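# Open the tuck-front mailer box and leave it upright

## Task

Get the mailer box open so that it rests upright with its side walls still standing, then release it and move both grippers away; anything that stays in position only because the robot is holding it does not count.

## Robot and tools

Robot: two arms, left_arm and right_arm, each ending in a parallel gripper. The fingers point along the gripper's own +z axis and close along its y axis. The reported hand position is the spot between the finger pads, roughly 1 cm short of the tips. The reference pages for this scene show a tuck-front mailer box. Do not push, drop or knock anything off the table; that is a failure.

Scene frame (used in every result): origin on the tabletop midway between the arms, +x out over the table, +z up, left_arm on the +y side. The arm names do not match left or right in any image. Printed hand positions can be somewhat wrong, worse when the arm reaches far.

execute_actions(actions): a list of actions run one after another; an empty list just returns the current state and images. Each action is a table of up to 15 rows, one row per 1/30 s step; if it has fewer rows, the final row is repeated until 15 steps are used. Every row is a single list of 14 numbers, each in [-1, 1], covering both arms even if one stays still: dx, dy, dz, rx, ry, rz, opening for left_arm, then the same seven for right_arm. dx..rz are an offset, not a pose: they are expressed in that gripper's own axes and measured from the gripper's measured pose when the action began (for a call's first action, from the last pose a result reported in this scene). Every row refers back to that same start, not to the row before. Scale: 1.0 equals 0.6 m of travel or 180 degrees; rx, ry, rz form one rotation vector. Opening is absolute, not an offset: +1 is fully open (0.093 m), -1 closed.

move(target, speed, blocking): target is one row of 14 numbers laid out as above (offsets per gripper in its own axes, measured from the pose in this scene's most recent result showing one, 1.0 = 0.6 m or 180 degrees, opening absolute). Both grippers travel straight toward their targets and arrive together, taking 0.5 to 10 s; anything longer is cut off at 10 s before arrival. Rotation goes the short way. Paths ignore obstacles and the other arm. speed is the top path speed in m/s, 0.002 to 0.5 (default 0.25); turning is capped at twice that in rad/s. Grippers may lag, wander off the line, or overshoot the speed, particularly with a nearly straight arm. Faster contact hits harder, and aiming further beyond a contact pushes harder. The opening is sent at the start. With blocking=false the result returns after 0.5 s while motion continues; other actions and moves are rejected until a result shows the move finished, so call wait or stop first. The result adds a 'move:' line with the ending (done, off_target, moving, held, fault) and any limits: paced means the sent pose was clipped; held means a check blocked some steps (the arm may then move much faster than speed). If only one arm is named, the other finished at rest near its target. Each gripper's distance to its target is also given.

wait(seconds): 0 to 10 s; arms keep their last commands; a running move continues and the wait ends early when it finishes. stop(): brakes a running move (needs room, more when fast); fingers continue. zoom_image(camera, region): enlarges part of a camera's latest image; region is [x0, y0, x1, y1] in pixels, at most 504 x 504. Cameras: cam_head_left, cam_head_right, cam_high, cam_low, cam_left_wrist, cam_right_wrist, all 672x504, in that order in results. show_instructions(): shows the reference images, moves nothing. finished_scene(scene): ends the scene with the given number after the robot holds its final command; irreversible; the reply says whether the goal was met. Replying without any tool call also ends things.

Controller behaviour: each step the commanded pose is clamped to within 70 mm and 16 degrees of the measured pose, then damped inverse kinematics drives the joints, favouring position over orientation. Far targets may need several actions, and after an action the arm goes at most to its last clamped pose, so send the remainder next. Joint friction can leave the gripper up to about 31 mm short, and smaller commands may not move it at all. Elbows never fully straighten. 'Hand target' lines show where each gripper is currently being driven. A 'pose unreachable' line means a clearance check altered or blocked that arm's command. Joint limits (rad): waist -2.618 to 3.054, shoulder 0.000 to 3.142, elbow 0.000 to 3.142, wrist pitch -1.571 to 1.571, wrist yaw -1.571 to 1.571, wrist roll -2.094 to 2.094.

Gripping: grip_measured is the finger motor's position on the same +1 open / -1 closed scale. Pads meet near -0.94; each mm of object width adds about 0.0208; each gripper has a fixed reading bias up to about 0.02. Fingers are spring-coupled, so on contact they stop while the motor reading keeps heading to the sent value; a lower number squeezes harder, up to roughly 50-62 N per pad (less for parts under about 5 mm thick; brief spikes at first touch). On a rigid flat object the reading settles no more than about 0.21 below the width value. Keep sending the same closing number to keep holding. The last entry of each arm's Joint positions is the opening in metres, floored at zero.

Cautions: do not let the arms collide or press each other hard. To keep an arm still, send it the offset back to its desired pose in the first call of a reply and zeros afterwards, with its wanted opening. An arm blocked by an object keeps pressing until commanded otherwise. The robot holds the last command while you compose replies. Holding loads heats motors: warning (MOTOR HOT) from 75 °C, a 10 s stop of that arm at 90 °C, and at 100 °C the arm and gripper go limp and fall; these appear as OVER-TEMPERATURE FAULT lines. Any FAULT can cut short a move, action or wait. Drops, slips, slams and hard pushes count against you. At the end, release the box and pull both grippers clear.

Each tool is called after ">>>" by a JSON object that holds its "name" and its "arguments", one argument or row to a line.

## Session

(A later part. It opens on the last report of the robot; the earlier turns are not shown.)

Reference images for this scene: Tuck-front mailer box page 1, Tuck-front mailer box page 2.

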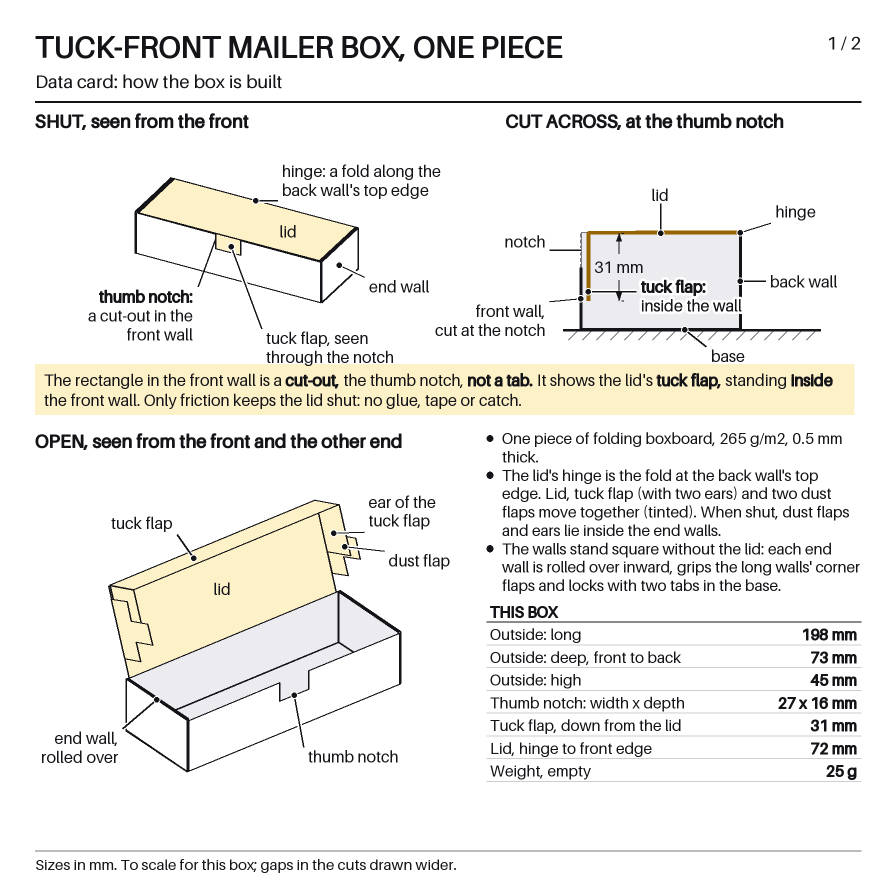

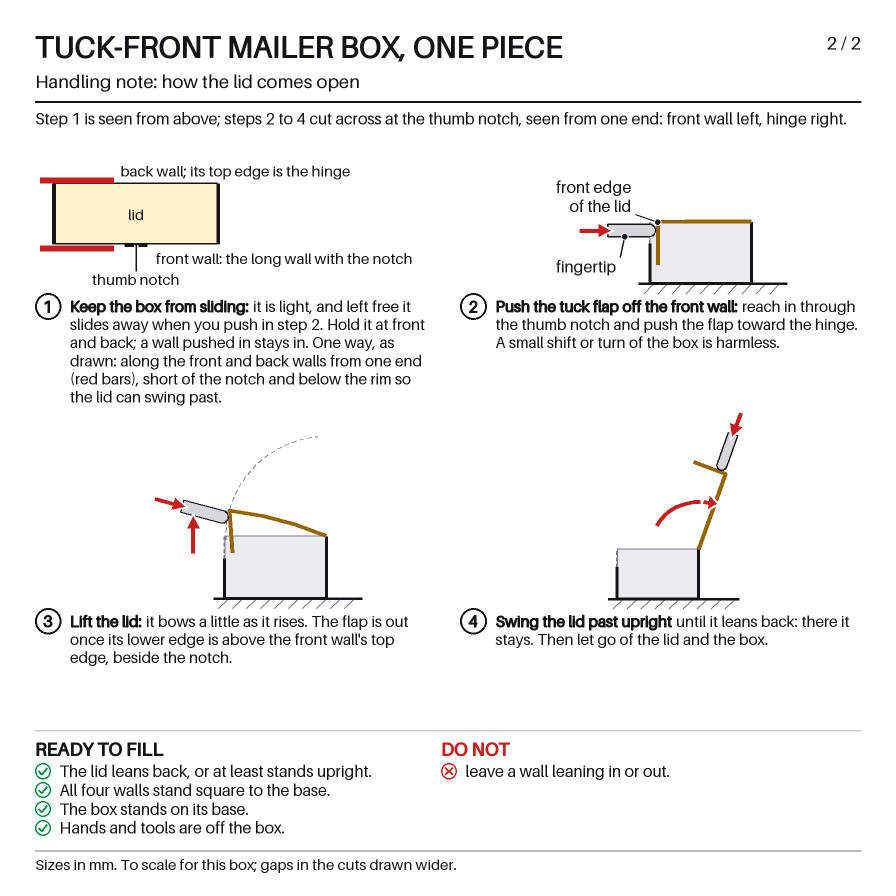

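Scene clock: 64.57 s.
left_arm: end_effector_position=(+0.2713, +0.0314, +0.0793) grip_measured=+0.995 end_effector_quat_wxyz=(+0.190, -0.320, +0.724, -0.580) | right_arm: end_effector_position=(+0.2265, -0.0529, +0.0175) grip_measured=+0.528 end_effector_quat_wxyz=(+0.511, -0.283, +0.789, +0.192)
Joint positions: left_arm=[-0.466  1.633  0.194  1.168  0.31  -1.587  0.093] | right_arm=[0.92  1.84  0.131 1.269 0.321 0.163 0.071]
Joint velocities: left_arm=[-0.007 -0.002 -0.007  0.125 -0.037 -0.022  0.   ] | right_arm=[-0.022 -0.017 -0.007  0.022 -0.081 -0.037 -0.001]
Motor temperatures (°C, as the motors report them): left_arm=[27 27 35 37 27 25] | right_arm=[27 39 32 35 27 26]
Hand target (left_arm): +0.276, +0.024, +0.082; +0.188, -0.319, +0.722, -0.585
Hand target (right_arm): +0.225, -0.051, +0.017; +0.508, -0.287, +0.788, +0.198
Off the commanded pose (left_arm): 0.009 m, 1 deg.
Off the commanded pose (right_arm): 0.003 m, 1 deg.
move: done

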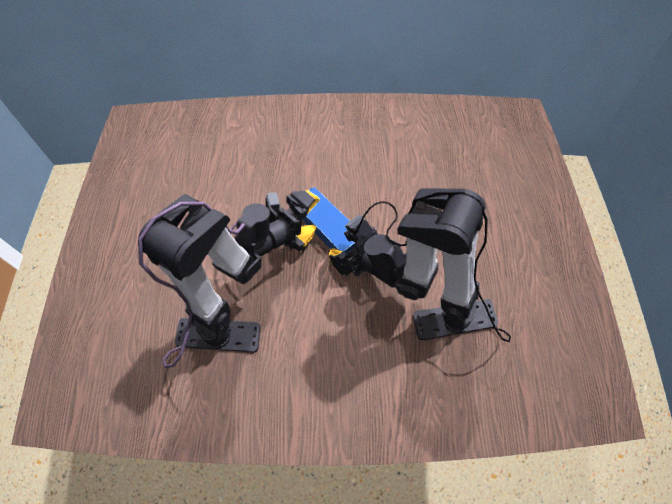

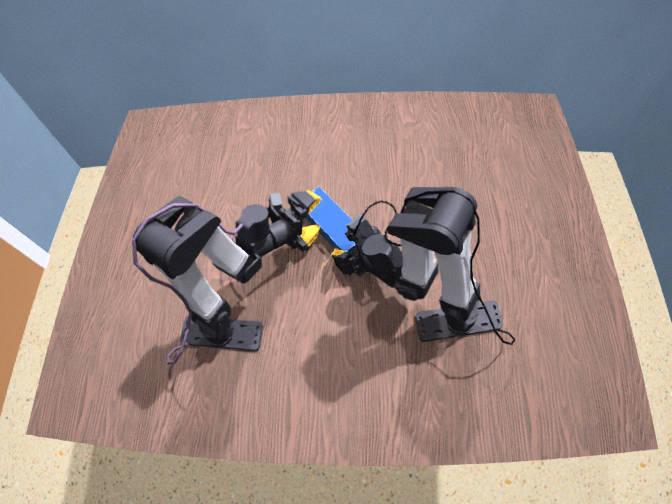

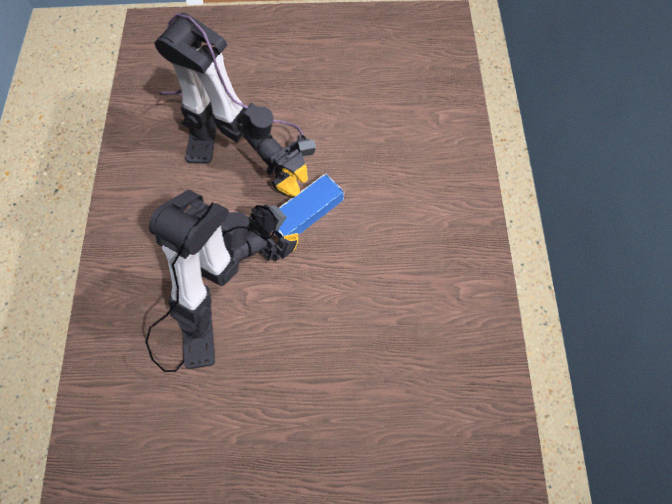

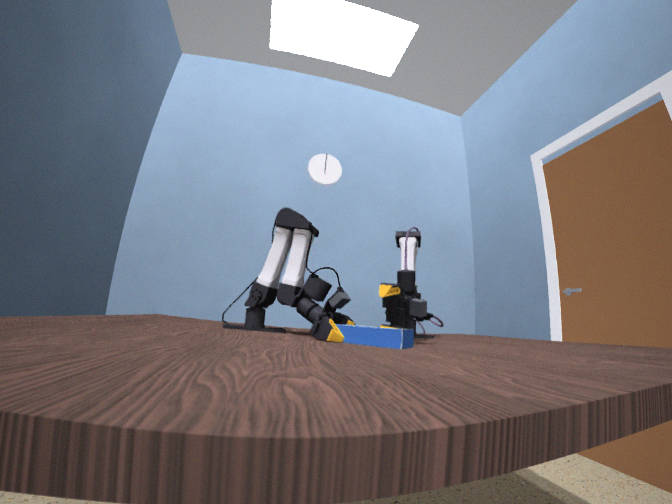

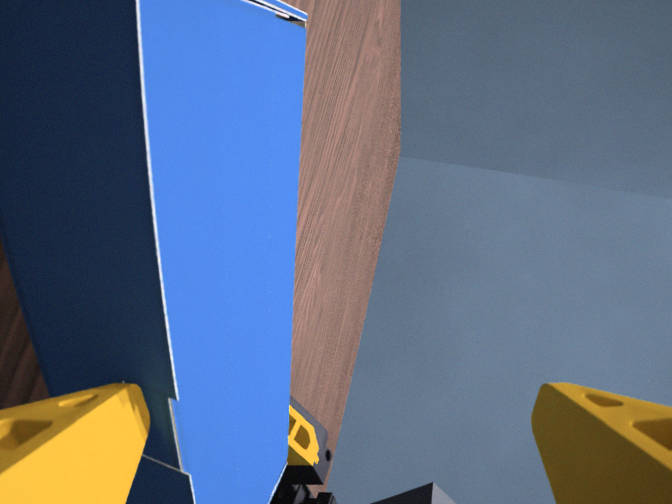

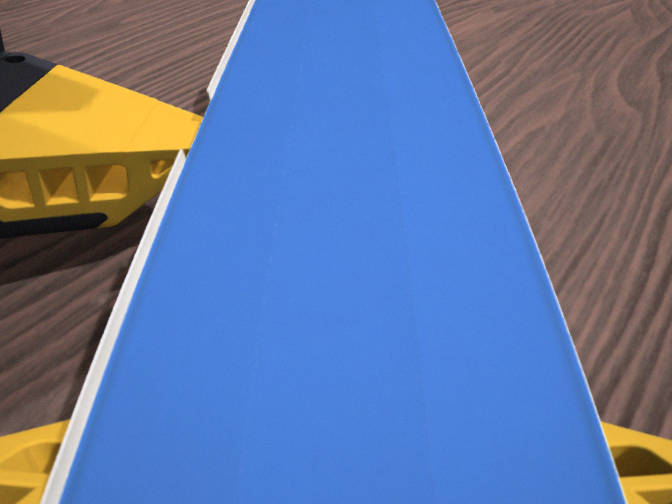

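Engaged. Lift.

>>> {"name": "move", "arguments": {
  "target": [0,-0.02,0.015,0,0,0,0.7,0,0,0,0,0,0,0.52],
  "speed": 0.015
}}

>>> {"name": "move", "arguments": {
  "target": [0,-0.02,0.015,0,0,0,0.4,0,0,0,0,0,0,0.52],
  "speed": 0.015
}}

Scene clock: 67.20 s.
left_arm: end_effector_position=(+0.2733, +0.0310, +0.0698) grip_measured=+0.702 end_effector_quat_wxyz=(+0.179, -0.332, +0.735, -0.563) | right_arm: end_effector_position=(+0.2274, -0.0539, +0.0176) grip_measured=+0.528 end_effector_quat_wxyz=(+0.512, -0.281, +0.789, +0.189)
Joint positions: left_arm=[-0.466  1.633  0.217  1.094  0.307 -1.587  0.079] | right_arm=[0.92  1.84  0.131 1.268 0.329 0.163 0.071]
Joint velocities: left_arm=[-0.012 -0.002  0.012 -0.051  0.022  0.051  0.001] | right_arm=[ 0.007 -0.007  0.012  0.037 -0.007 -0.051 -0.001]
Motor temperatures (°C, as the motors report them): left_arm=[27 27 35 38 27 25] | right_arm=[27 39 32 35 27 26]
Hand target (left_arm): +0.279, +0.024, +0.088; +0.189, -0.321, +0.724, -0.580
Hand target (right_arm): +0.227, -0.053, +0.017; +0.511, -0.283, +0.789, +0.192
Off the commanded pose (left_arm): 0.021 m, 3 deg.
Off the commanded pose (right_arm): 0.001 m, 0 deg.
move: off_target (left_arm)

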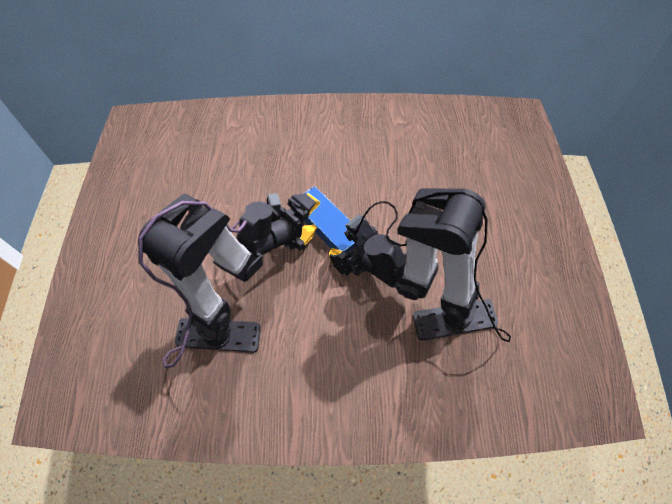

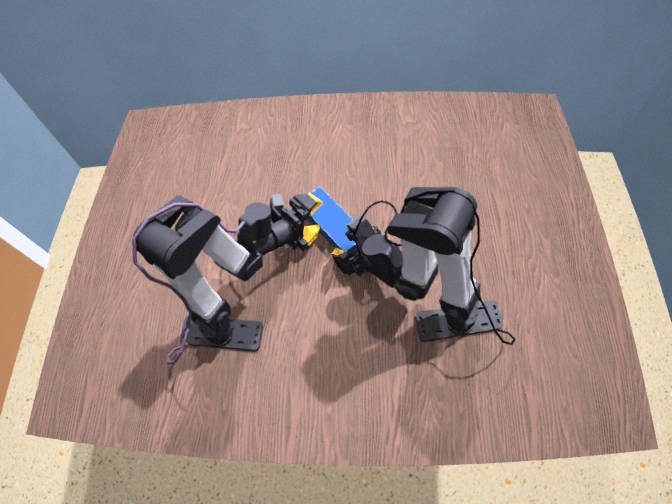

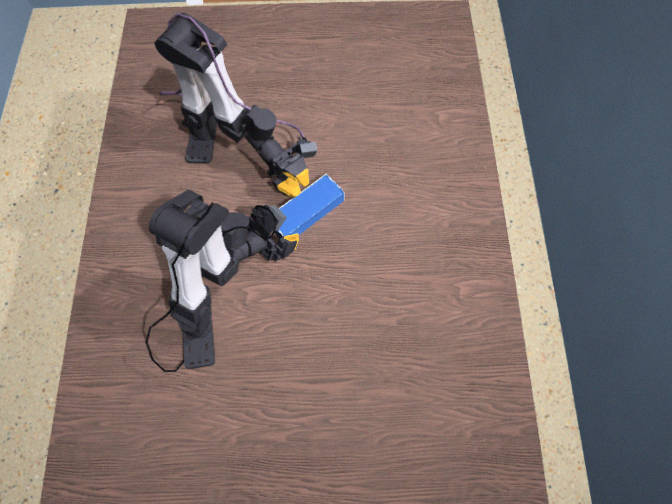

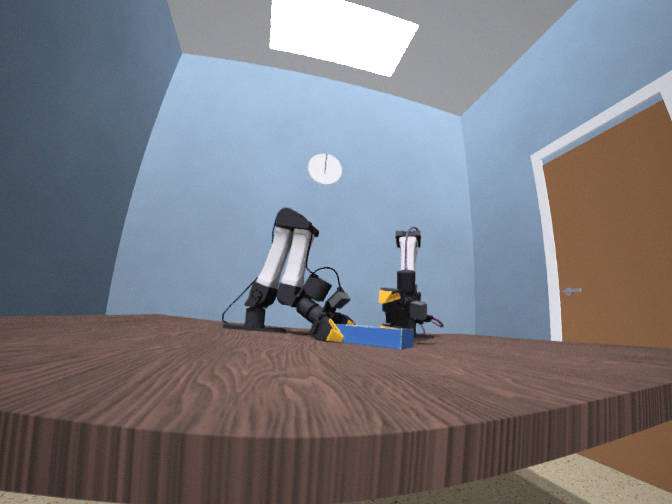

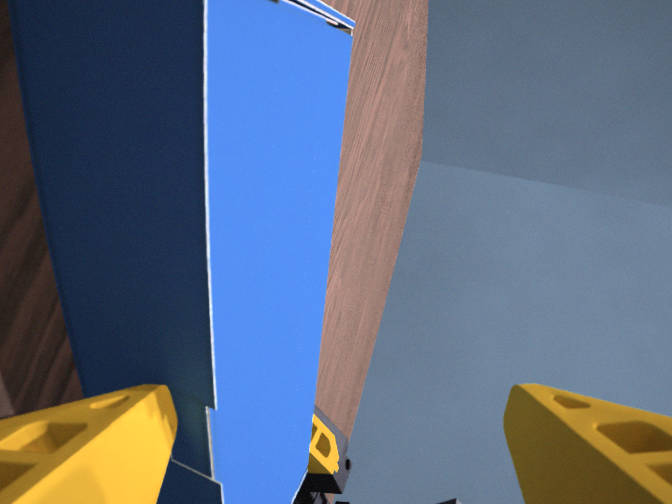

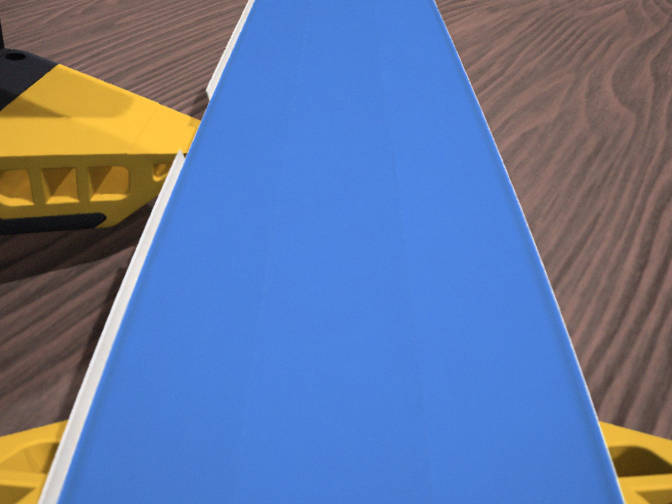

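Scene clock: 68.43 s.
left_arm: end_effector_position=(+0.2752, +0.0303, +0.0624) grip_measured=+0.402 end_effector_quat_wxyz=(+0.169, -0.342, +0.745, -0.548) | right_arm: end_effector_position=(+0.2285, -0.0551, +0.0178) grip_measured=+0.528 end_effector_quat_wxyz=(+0.514, -0.278, +0.790, +0.186)
Joint positions: left_arm=[-0.466  1.633  0.24   1.026  0.304 -1.587  0.064] | right_arm=[0.92  1.84  0.131 1.268 0.339 0.163 0.071]
Joint velocities: left_arm=[-0.002 -0.002  0.012  0.007  0.066  0.007 -0.001] | right_arm=[-0.022 -0.002 -0.007 -0.022 -0.051 -0.037 -0.   ]
Motor temperatures (°C, as the motors report them): left_arm=[27 28 35 38 27 25] | right_arm=[27 39 32 35 27 26]
Hand target (left_arm): +0.282, +0.023, +0.079; +0.179, -0.332, +0.735, -0.564
Hand target (right_arm): +0.227, -0.054, +0.018; +0.512, -0.281, +0.789, +0.189
Off the commanded pose (left_arm): 0.019 m, 3 deg.
Off the commanded pose (right_arm): 0.002 m, 1 deg.
move: off_target (left_arm)

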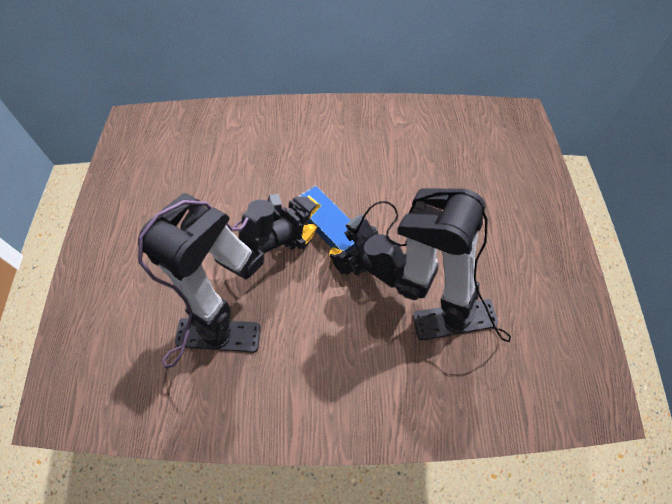

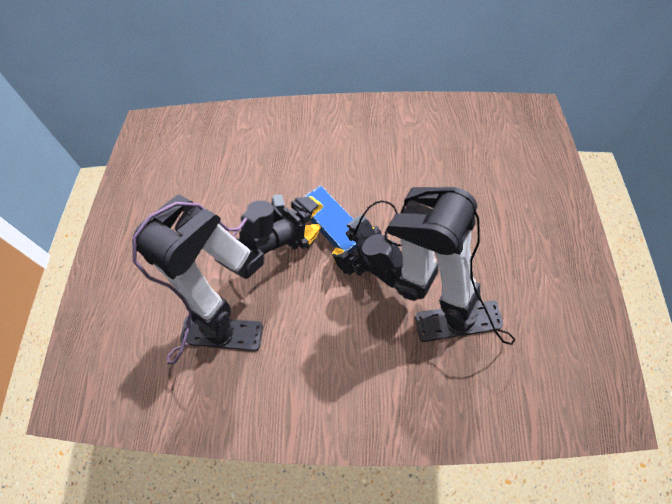

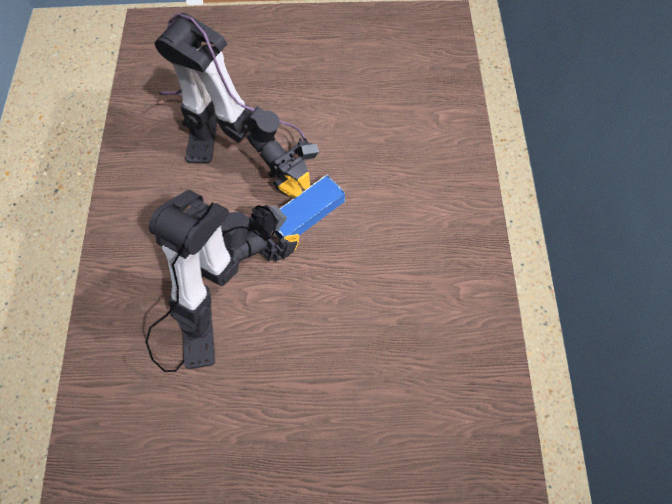

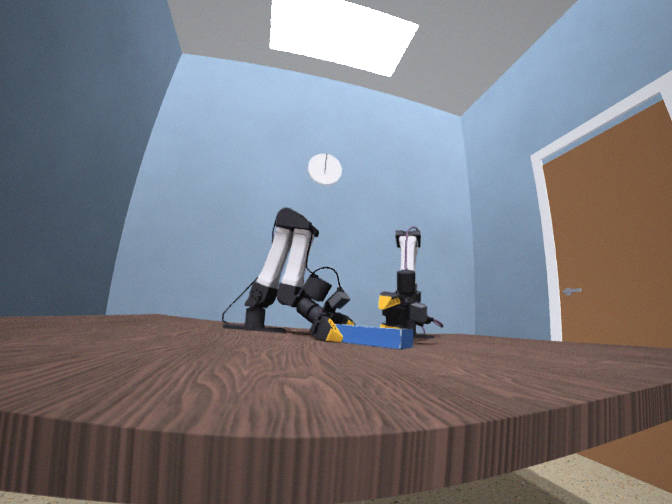

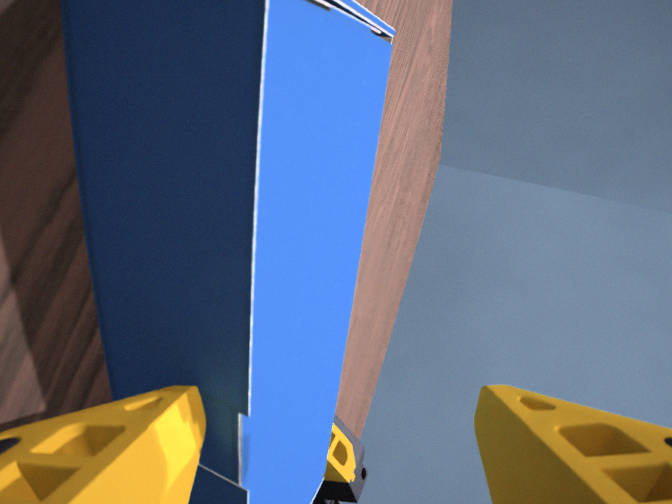

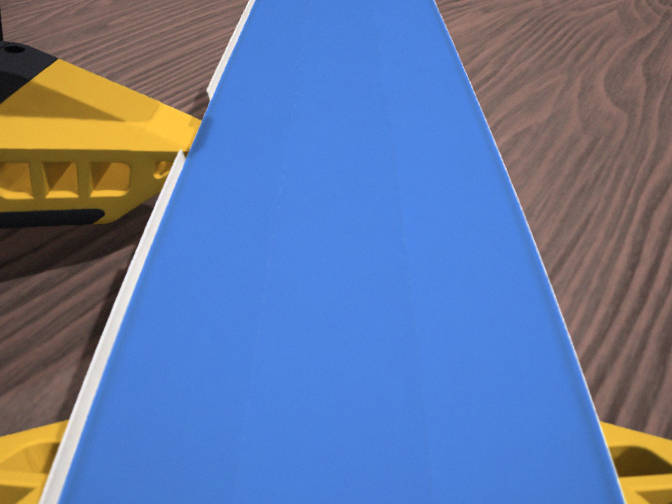

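>>> {"name": "move", "arguments": {
  "target": [0,-0.08,0.012,0.03,0,0,0.4,0,0,0,0,0,0,0.52],
  "speed": 0.015
}}

Scene clock: 73.40 s.
left_arm: end_effector_position=(+0.2835, +0.0256, +0.0766) grip_measured=+0.402 end_effector_quat_wxyz=(+0.165, -0.349, +0.738, -0.554) | right_arm: end_effector_position=(+0.2324, -0.0594, +0.0186) grip_measured=+0.528 end_effector_quat_wxyz=(+0.521, -0.268, +0.792, +0.174)
Joint positions: left_arm=[-0.466  1.582  0.287  0.941  0.304 -1.613  0.064] | right_arm=[0.92  1.84  0.131 1.268 0.373 0.166 0.071]
Joint velocities: left_arm=[-0.012  0.007 -0.002 -0.066  0.037 -0.007 -0.002] | right_arm=[-0.002  0.002  0.012  0.022 -0.007 -0.022 -0.001]
Motor temperatures (°C, as the motors report them): left_arm=[27 28 36 38 27 25] | right_arm=[27 38 32 35 27 26]
Hand target (left_arm): +0.294, +0.018, +0.105; +0.184, -0.333, +0.718, -0.583
Hand target (right_arm): +0.229, -0.055, +0.018; +0.514, -0.278, +0.790, +0.185
Off the commanded pose (left_arm): 0.032 m, 5 deg.
Off the commanded pose (right_arm): 0.006 m, 2 deg.
move: off_target (left_arm)

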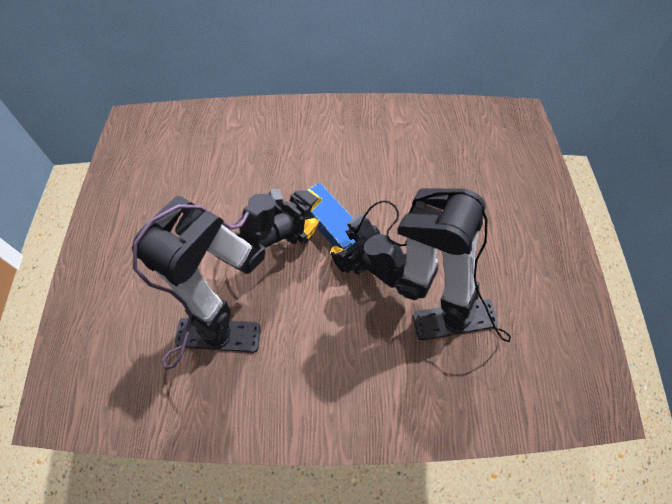

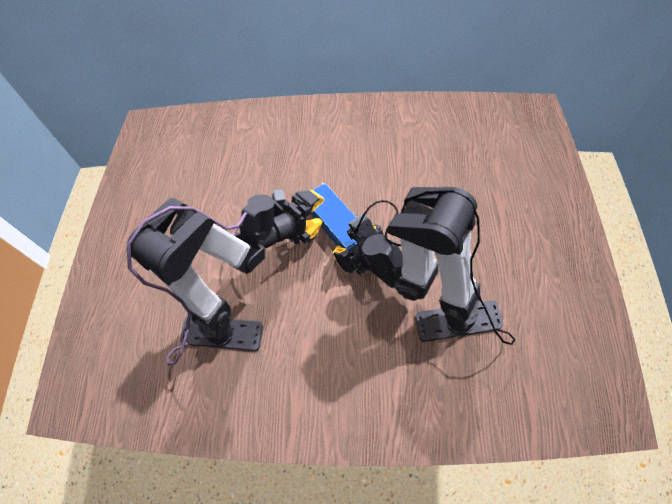

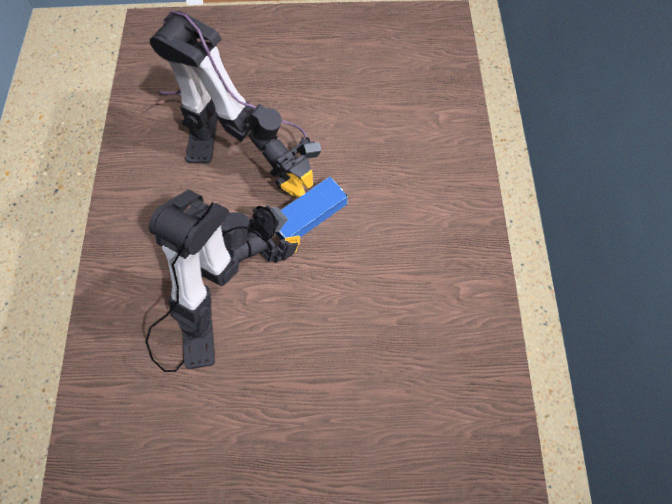

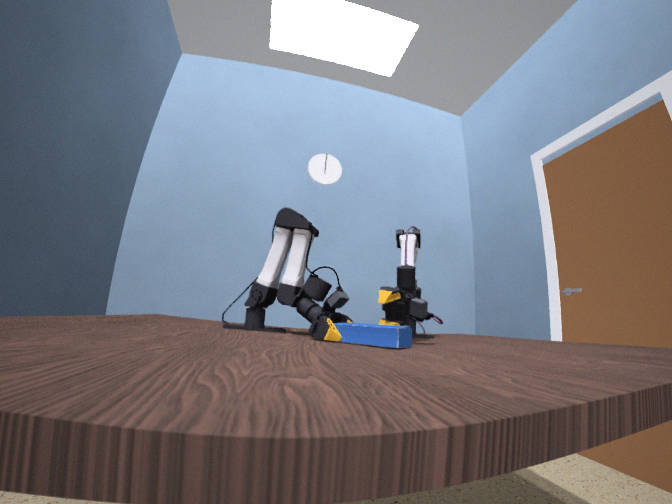

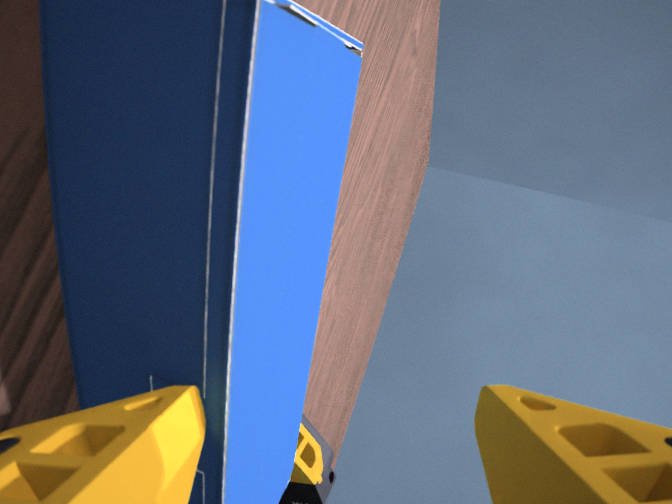

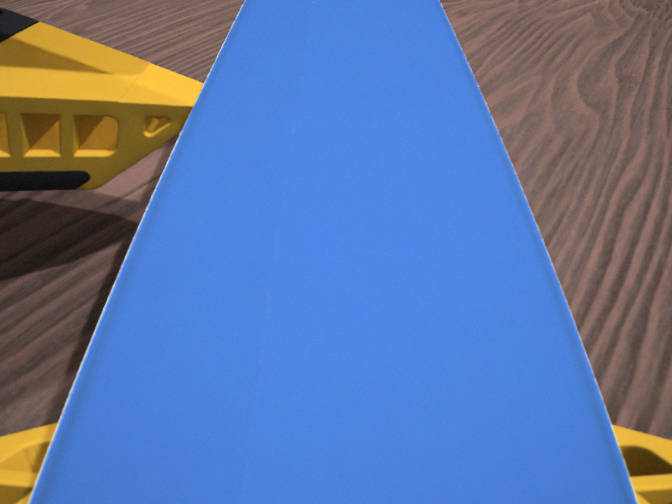

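Rising. Repeat.

>>> {"name": "move", "arguments": {
  "target": [0,-0.08,0.012,0.03,0,0,0.4,0,0.008,0,-0.01,0,0,0.52],
  "speed": 0.015
}}

>>> {"name": "move", "arguments": {
  "target": [0,-0.08,0.012,0.03,0,0,0.4,0,0.005,0,-0.006,0,0,0.52],
  "speed": 0.015
}}

Scene clock: 79.10 s.
left_arm: end_effector_position=(+0.2902, +0.0219, +0.0856) grip_measured=+0.402 end_effector_quat_wxyz=(+0.158, -0.358, +0.735, -0.554) | right_arm: end_effector_position=(+0.2357, -0.0619, +0.0203) grip_measured=+0.528 end_effector_quat_wxyz=(+0.525, -0.258, +0.793, +0.170)
Joint positions: left_arm=[-0.466  1.55   0.332  0.858  0.304 -1.635  0.064] | right_arm=[0.913 1.84  0.131 1.274 0.386 0.172 0.071]
Joint velocities: left_arm=[-0.007  0.002 -0.002 -0.037  0.007  0.007 -0.001] | right_arm=[ 0.012  0.012 -0.012  0.037 -0.022 -0.051  0.001]
Motor temperatures (°C, as the motors report them): left_arm=[27 28 36 39 27 25] | right_arm=[27 38 32 36 27 26]
Hand target (left_arm): +0.302, +0.014, +0.119; +0.180, -0.340, +0.710, -0.589
Hand target (right_arm): +0.229, -0.056, +0.019; +0.517, -0.275, +0.789, +0.186
Off the commanded pose (left_arm): 0.037 m, 6 deg.
Off the commanded pose (right_arm): 0.009 m, 3 deg.
move: off_target (left_arm, right_arm)

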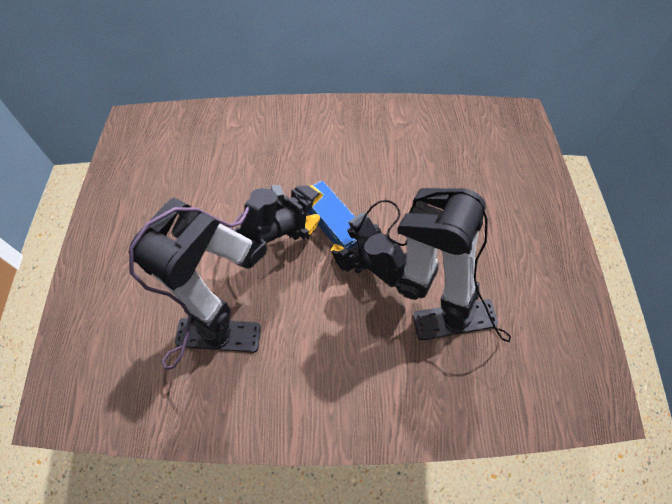

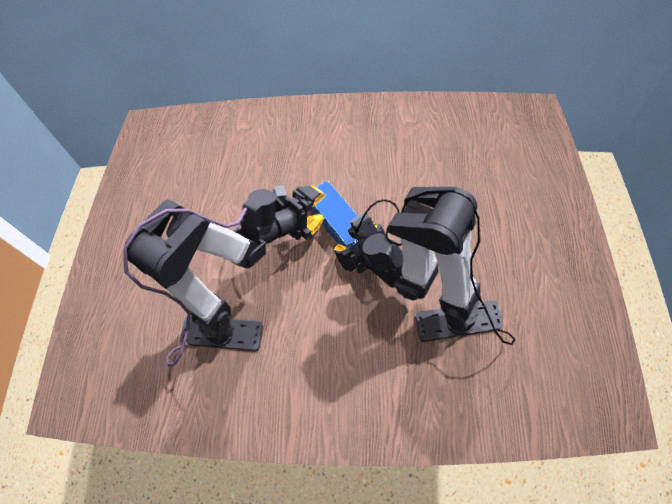

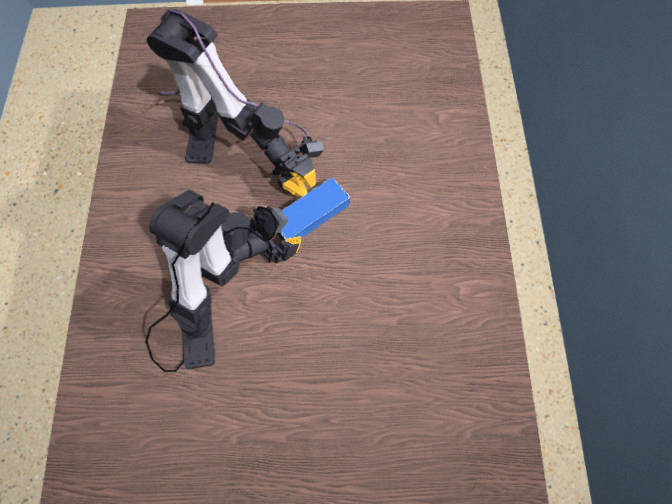

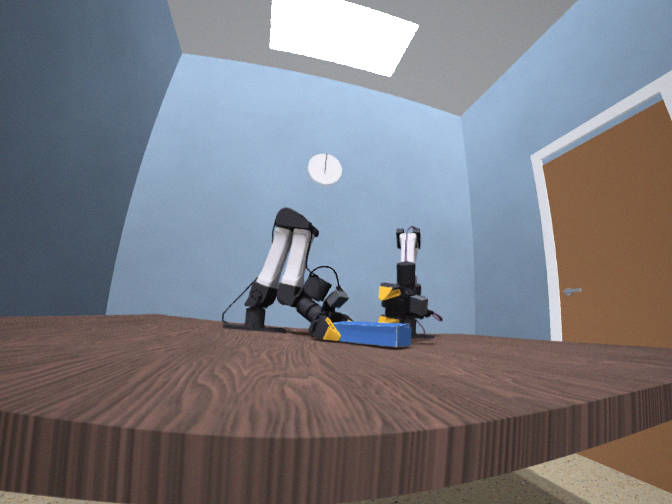

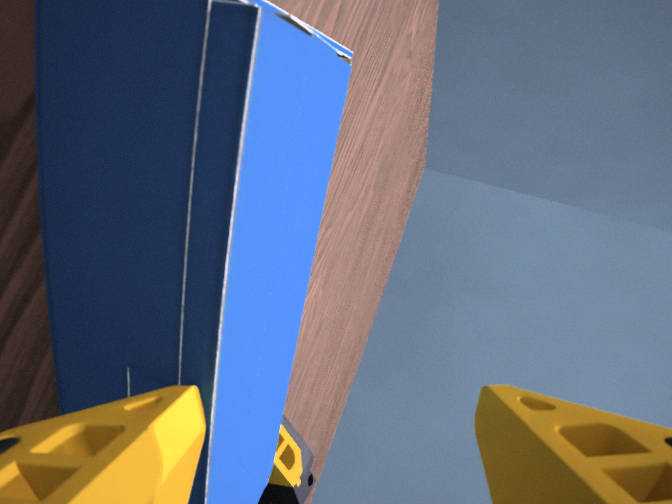

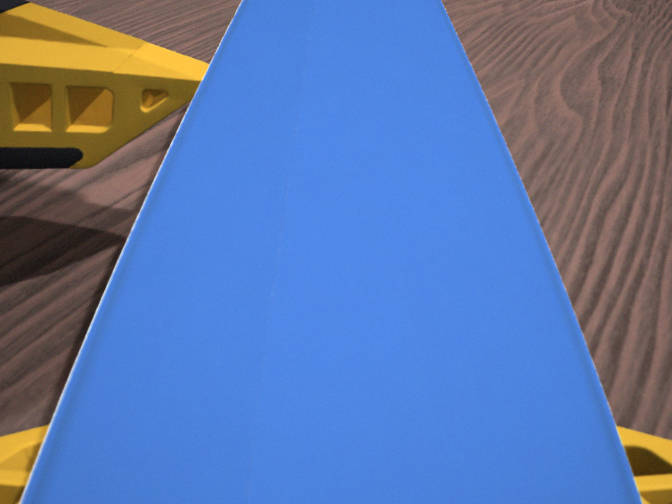

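Scene clock: 82.57 s.
left_arm: end_effector_position=(+0.3055, +0.0138, +0.1107) grip_measured=+0.402 end_effector_quat_wxyz=(+0.166, -0.355, +0.718, -0.575) | right_arm: end_effector_position=(+0.2340, -0.0601, +0.0195) grip_measured=+0.528 end_effector_quat_wxyz=(+0.522, -0.262, +0.792, +0.176)
Joint positions: left_arm=[-0.466  1.536  0.399  0.836  0.301 -1.658  0.064] | right_arm=[0.913 1.84  0.131 1.272 0.371 0.172 0.071]
Joint velocities: left_arm=[-0.012 -0.002  0.007 -0.007  0.051 -0.051  0.001] | right_arm=[-0.022 -0.007 -0.012  0.007  0.037 -0.066  0.001]
Motor temperatures (°C, as the motors report them): left_arm=[27 29 37 39 27 25] | right_arm=[27 38 31 36 27 26]
Hand target (left_arm): +0.311, +0.010, +0.128; +0.174, -0.350, +0.707, -0.589
Hand target (right_arm): +0.234, -0.059, +0.020; +0.523, -0.263, +0.791, +0.178
Off the commanded pose (left_arm): 0.018 m, 2 deg.
Off the commanded pose (right_arm): 0.001 m, 0 deg.
move: off_target (left_arm)

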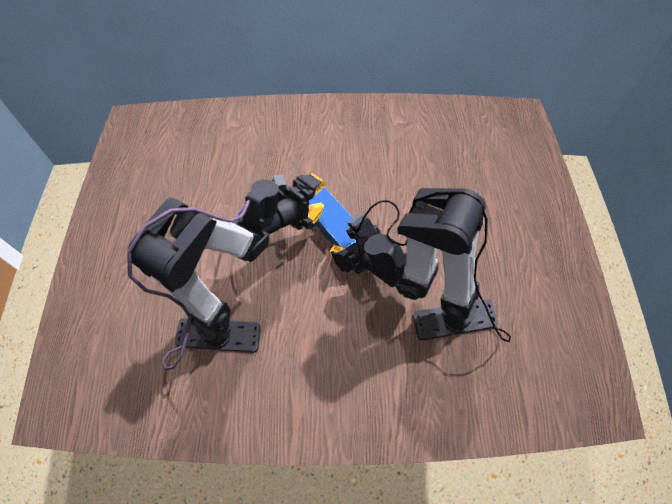

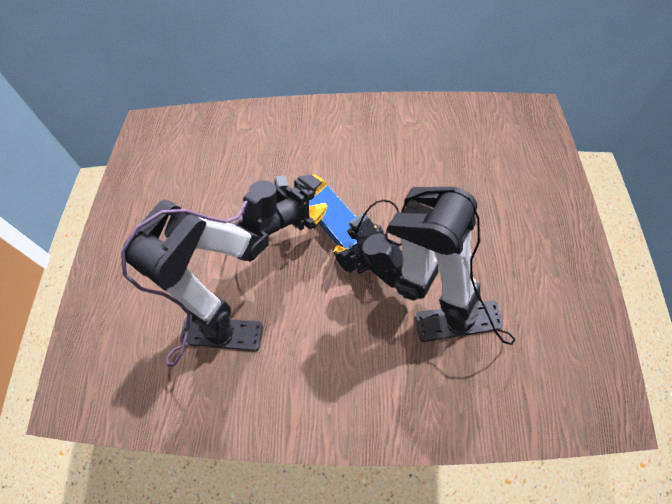

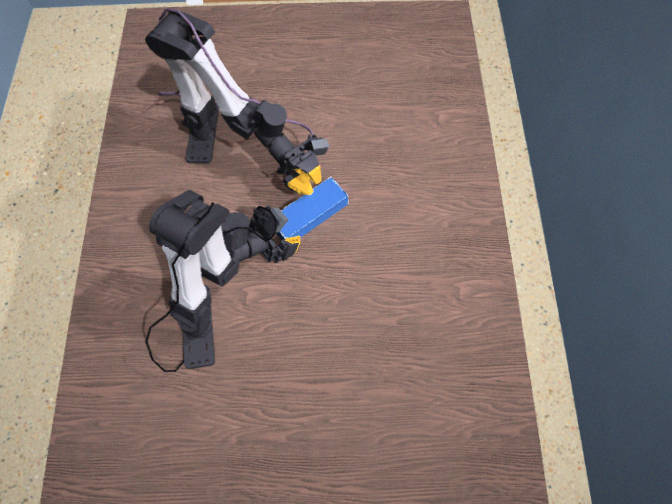

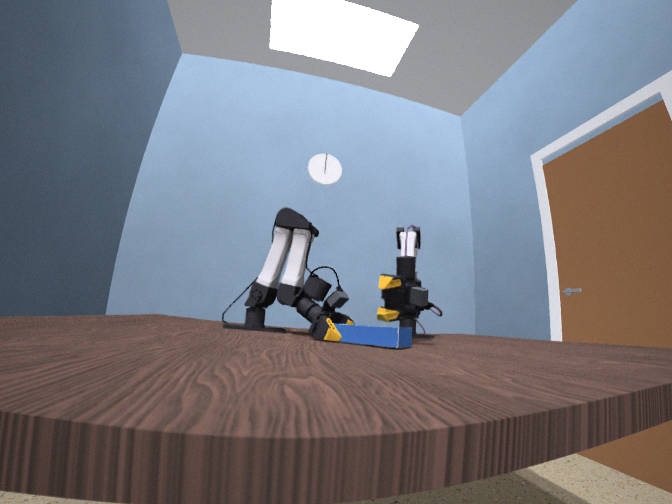

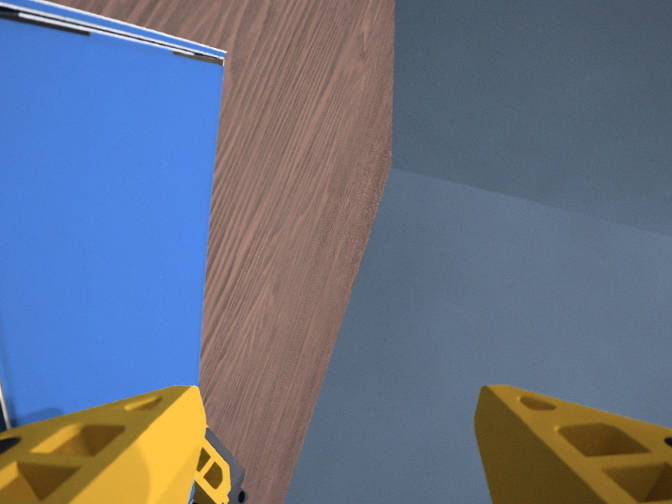

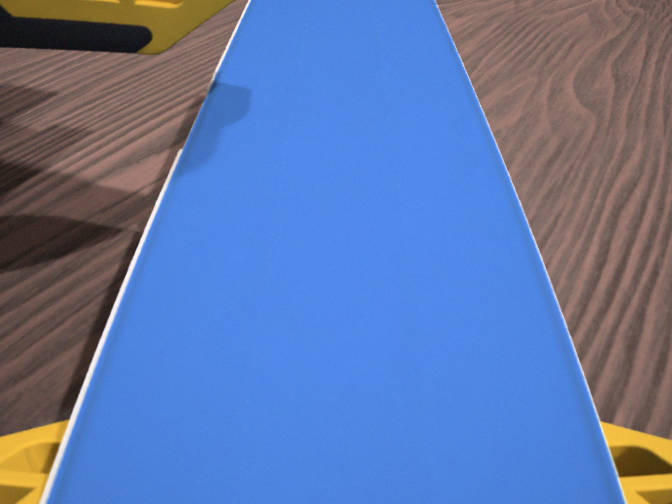

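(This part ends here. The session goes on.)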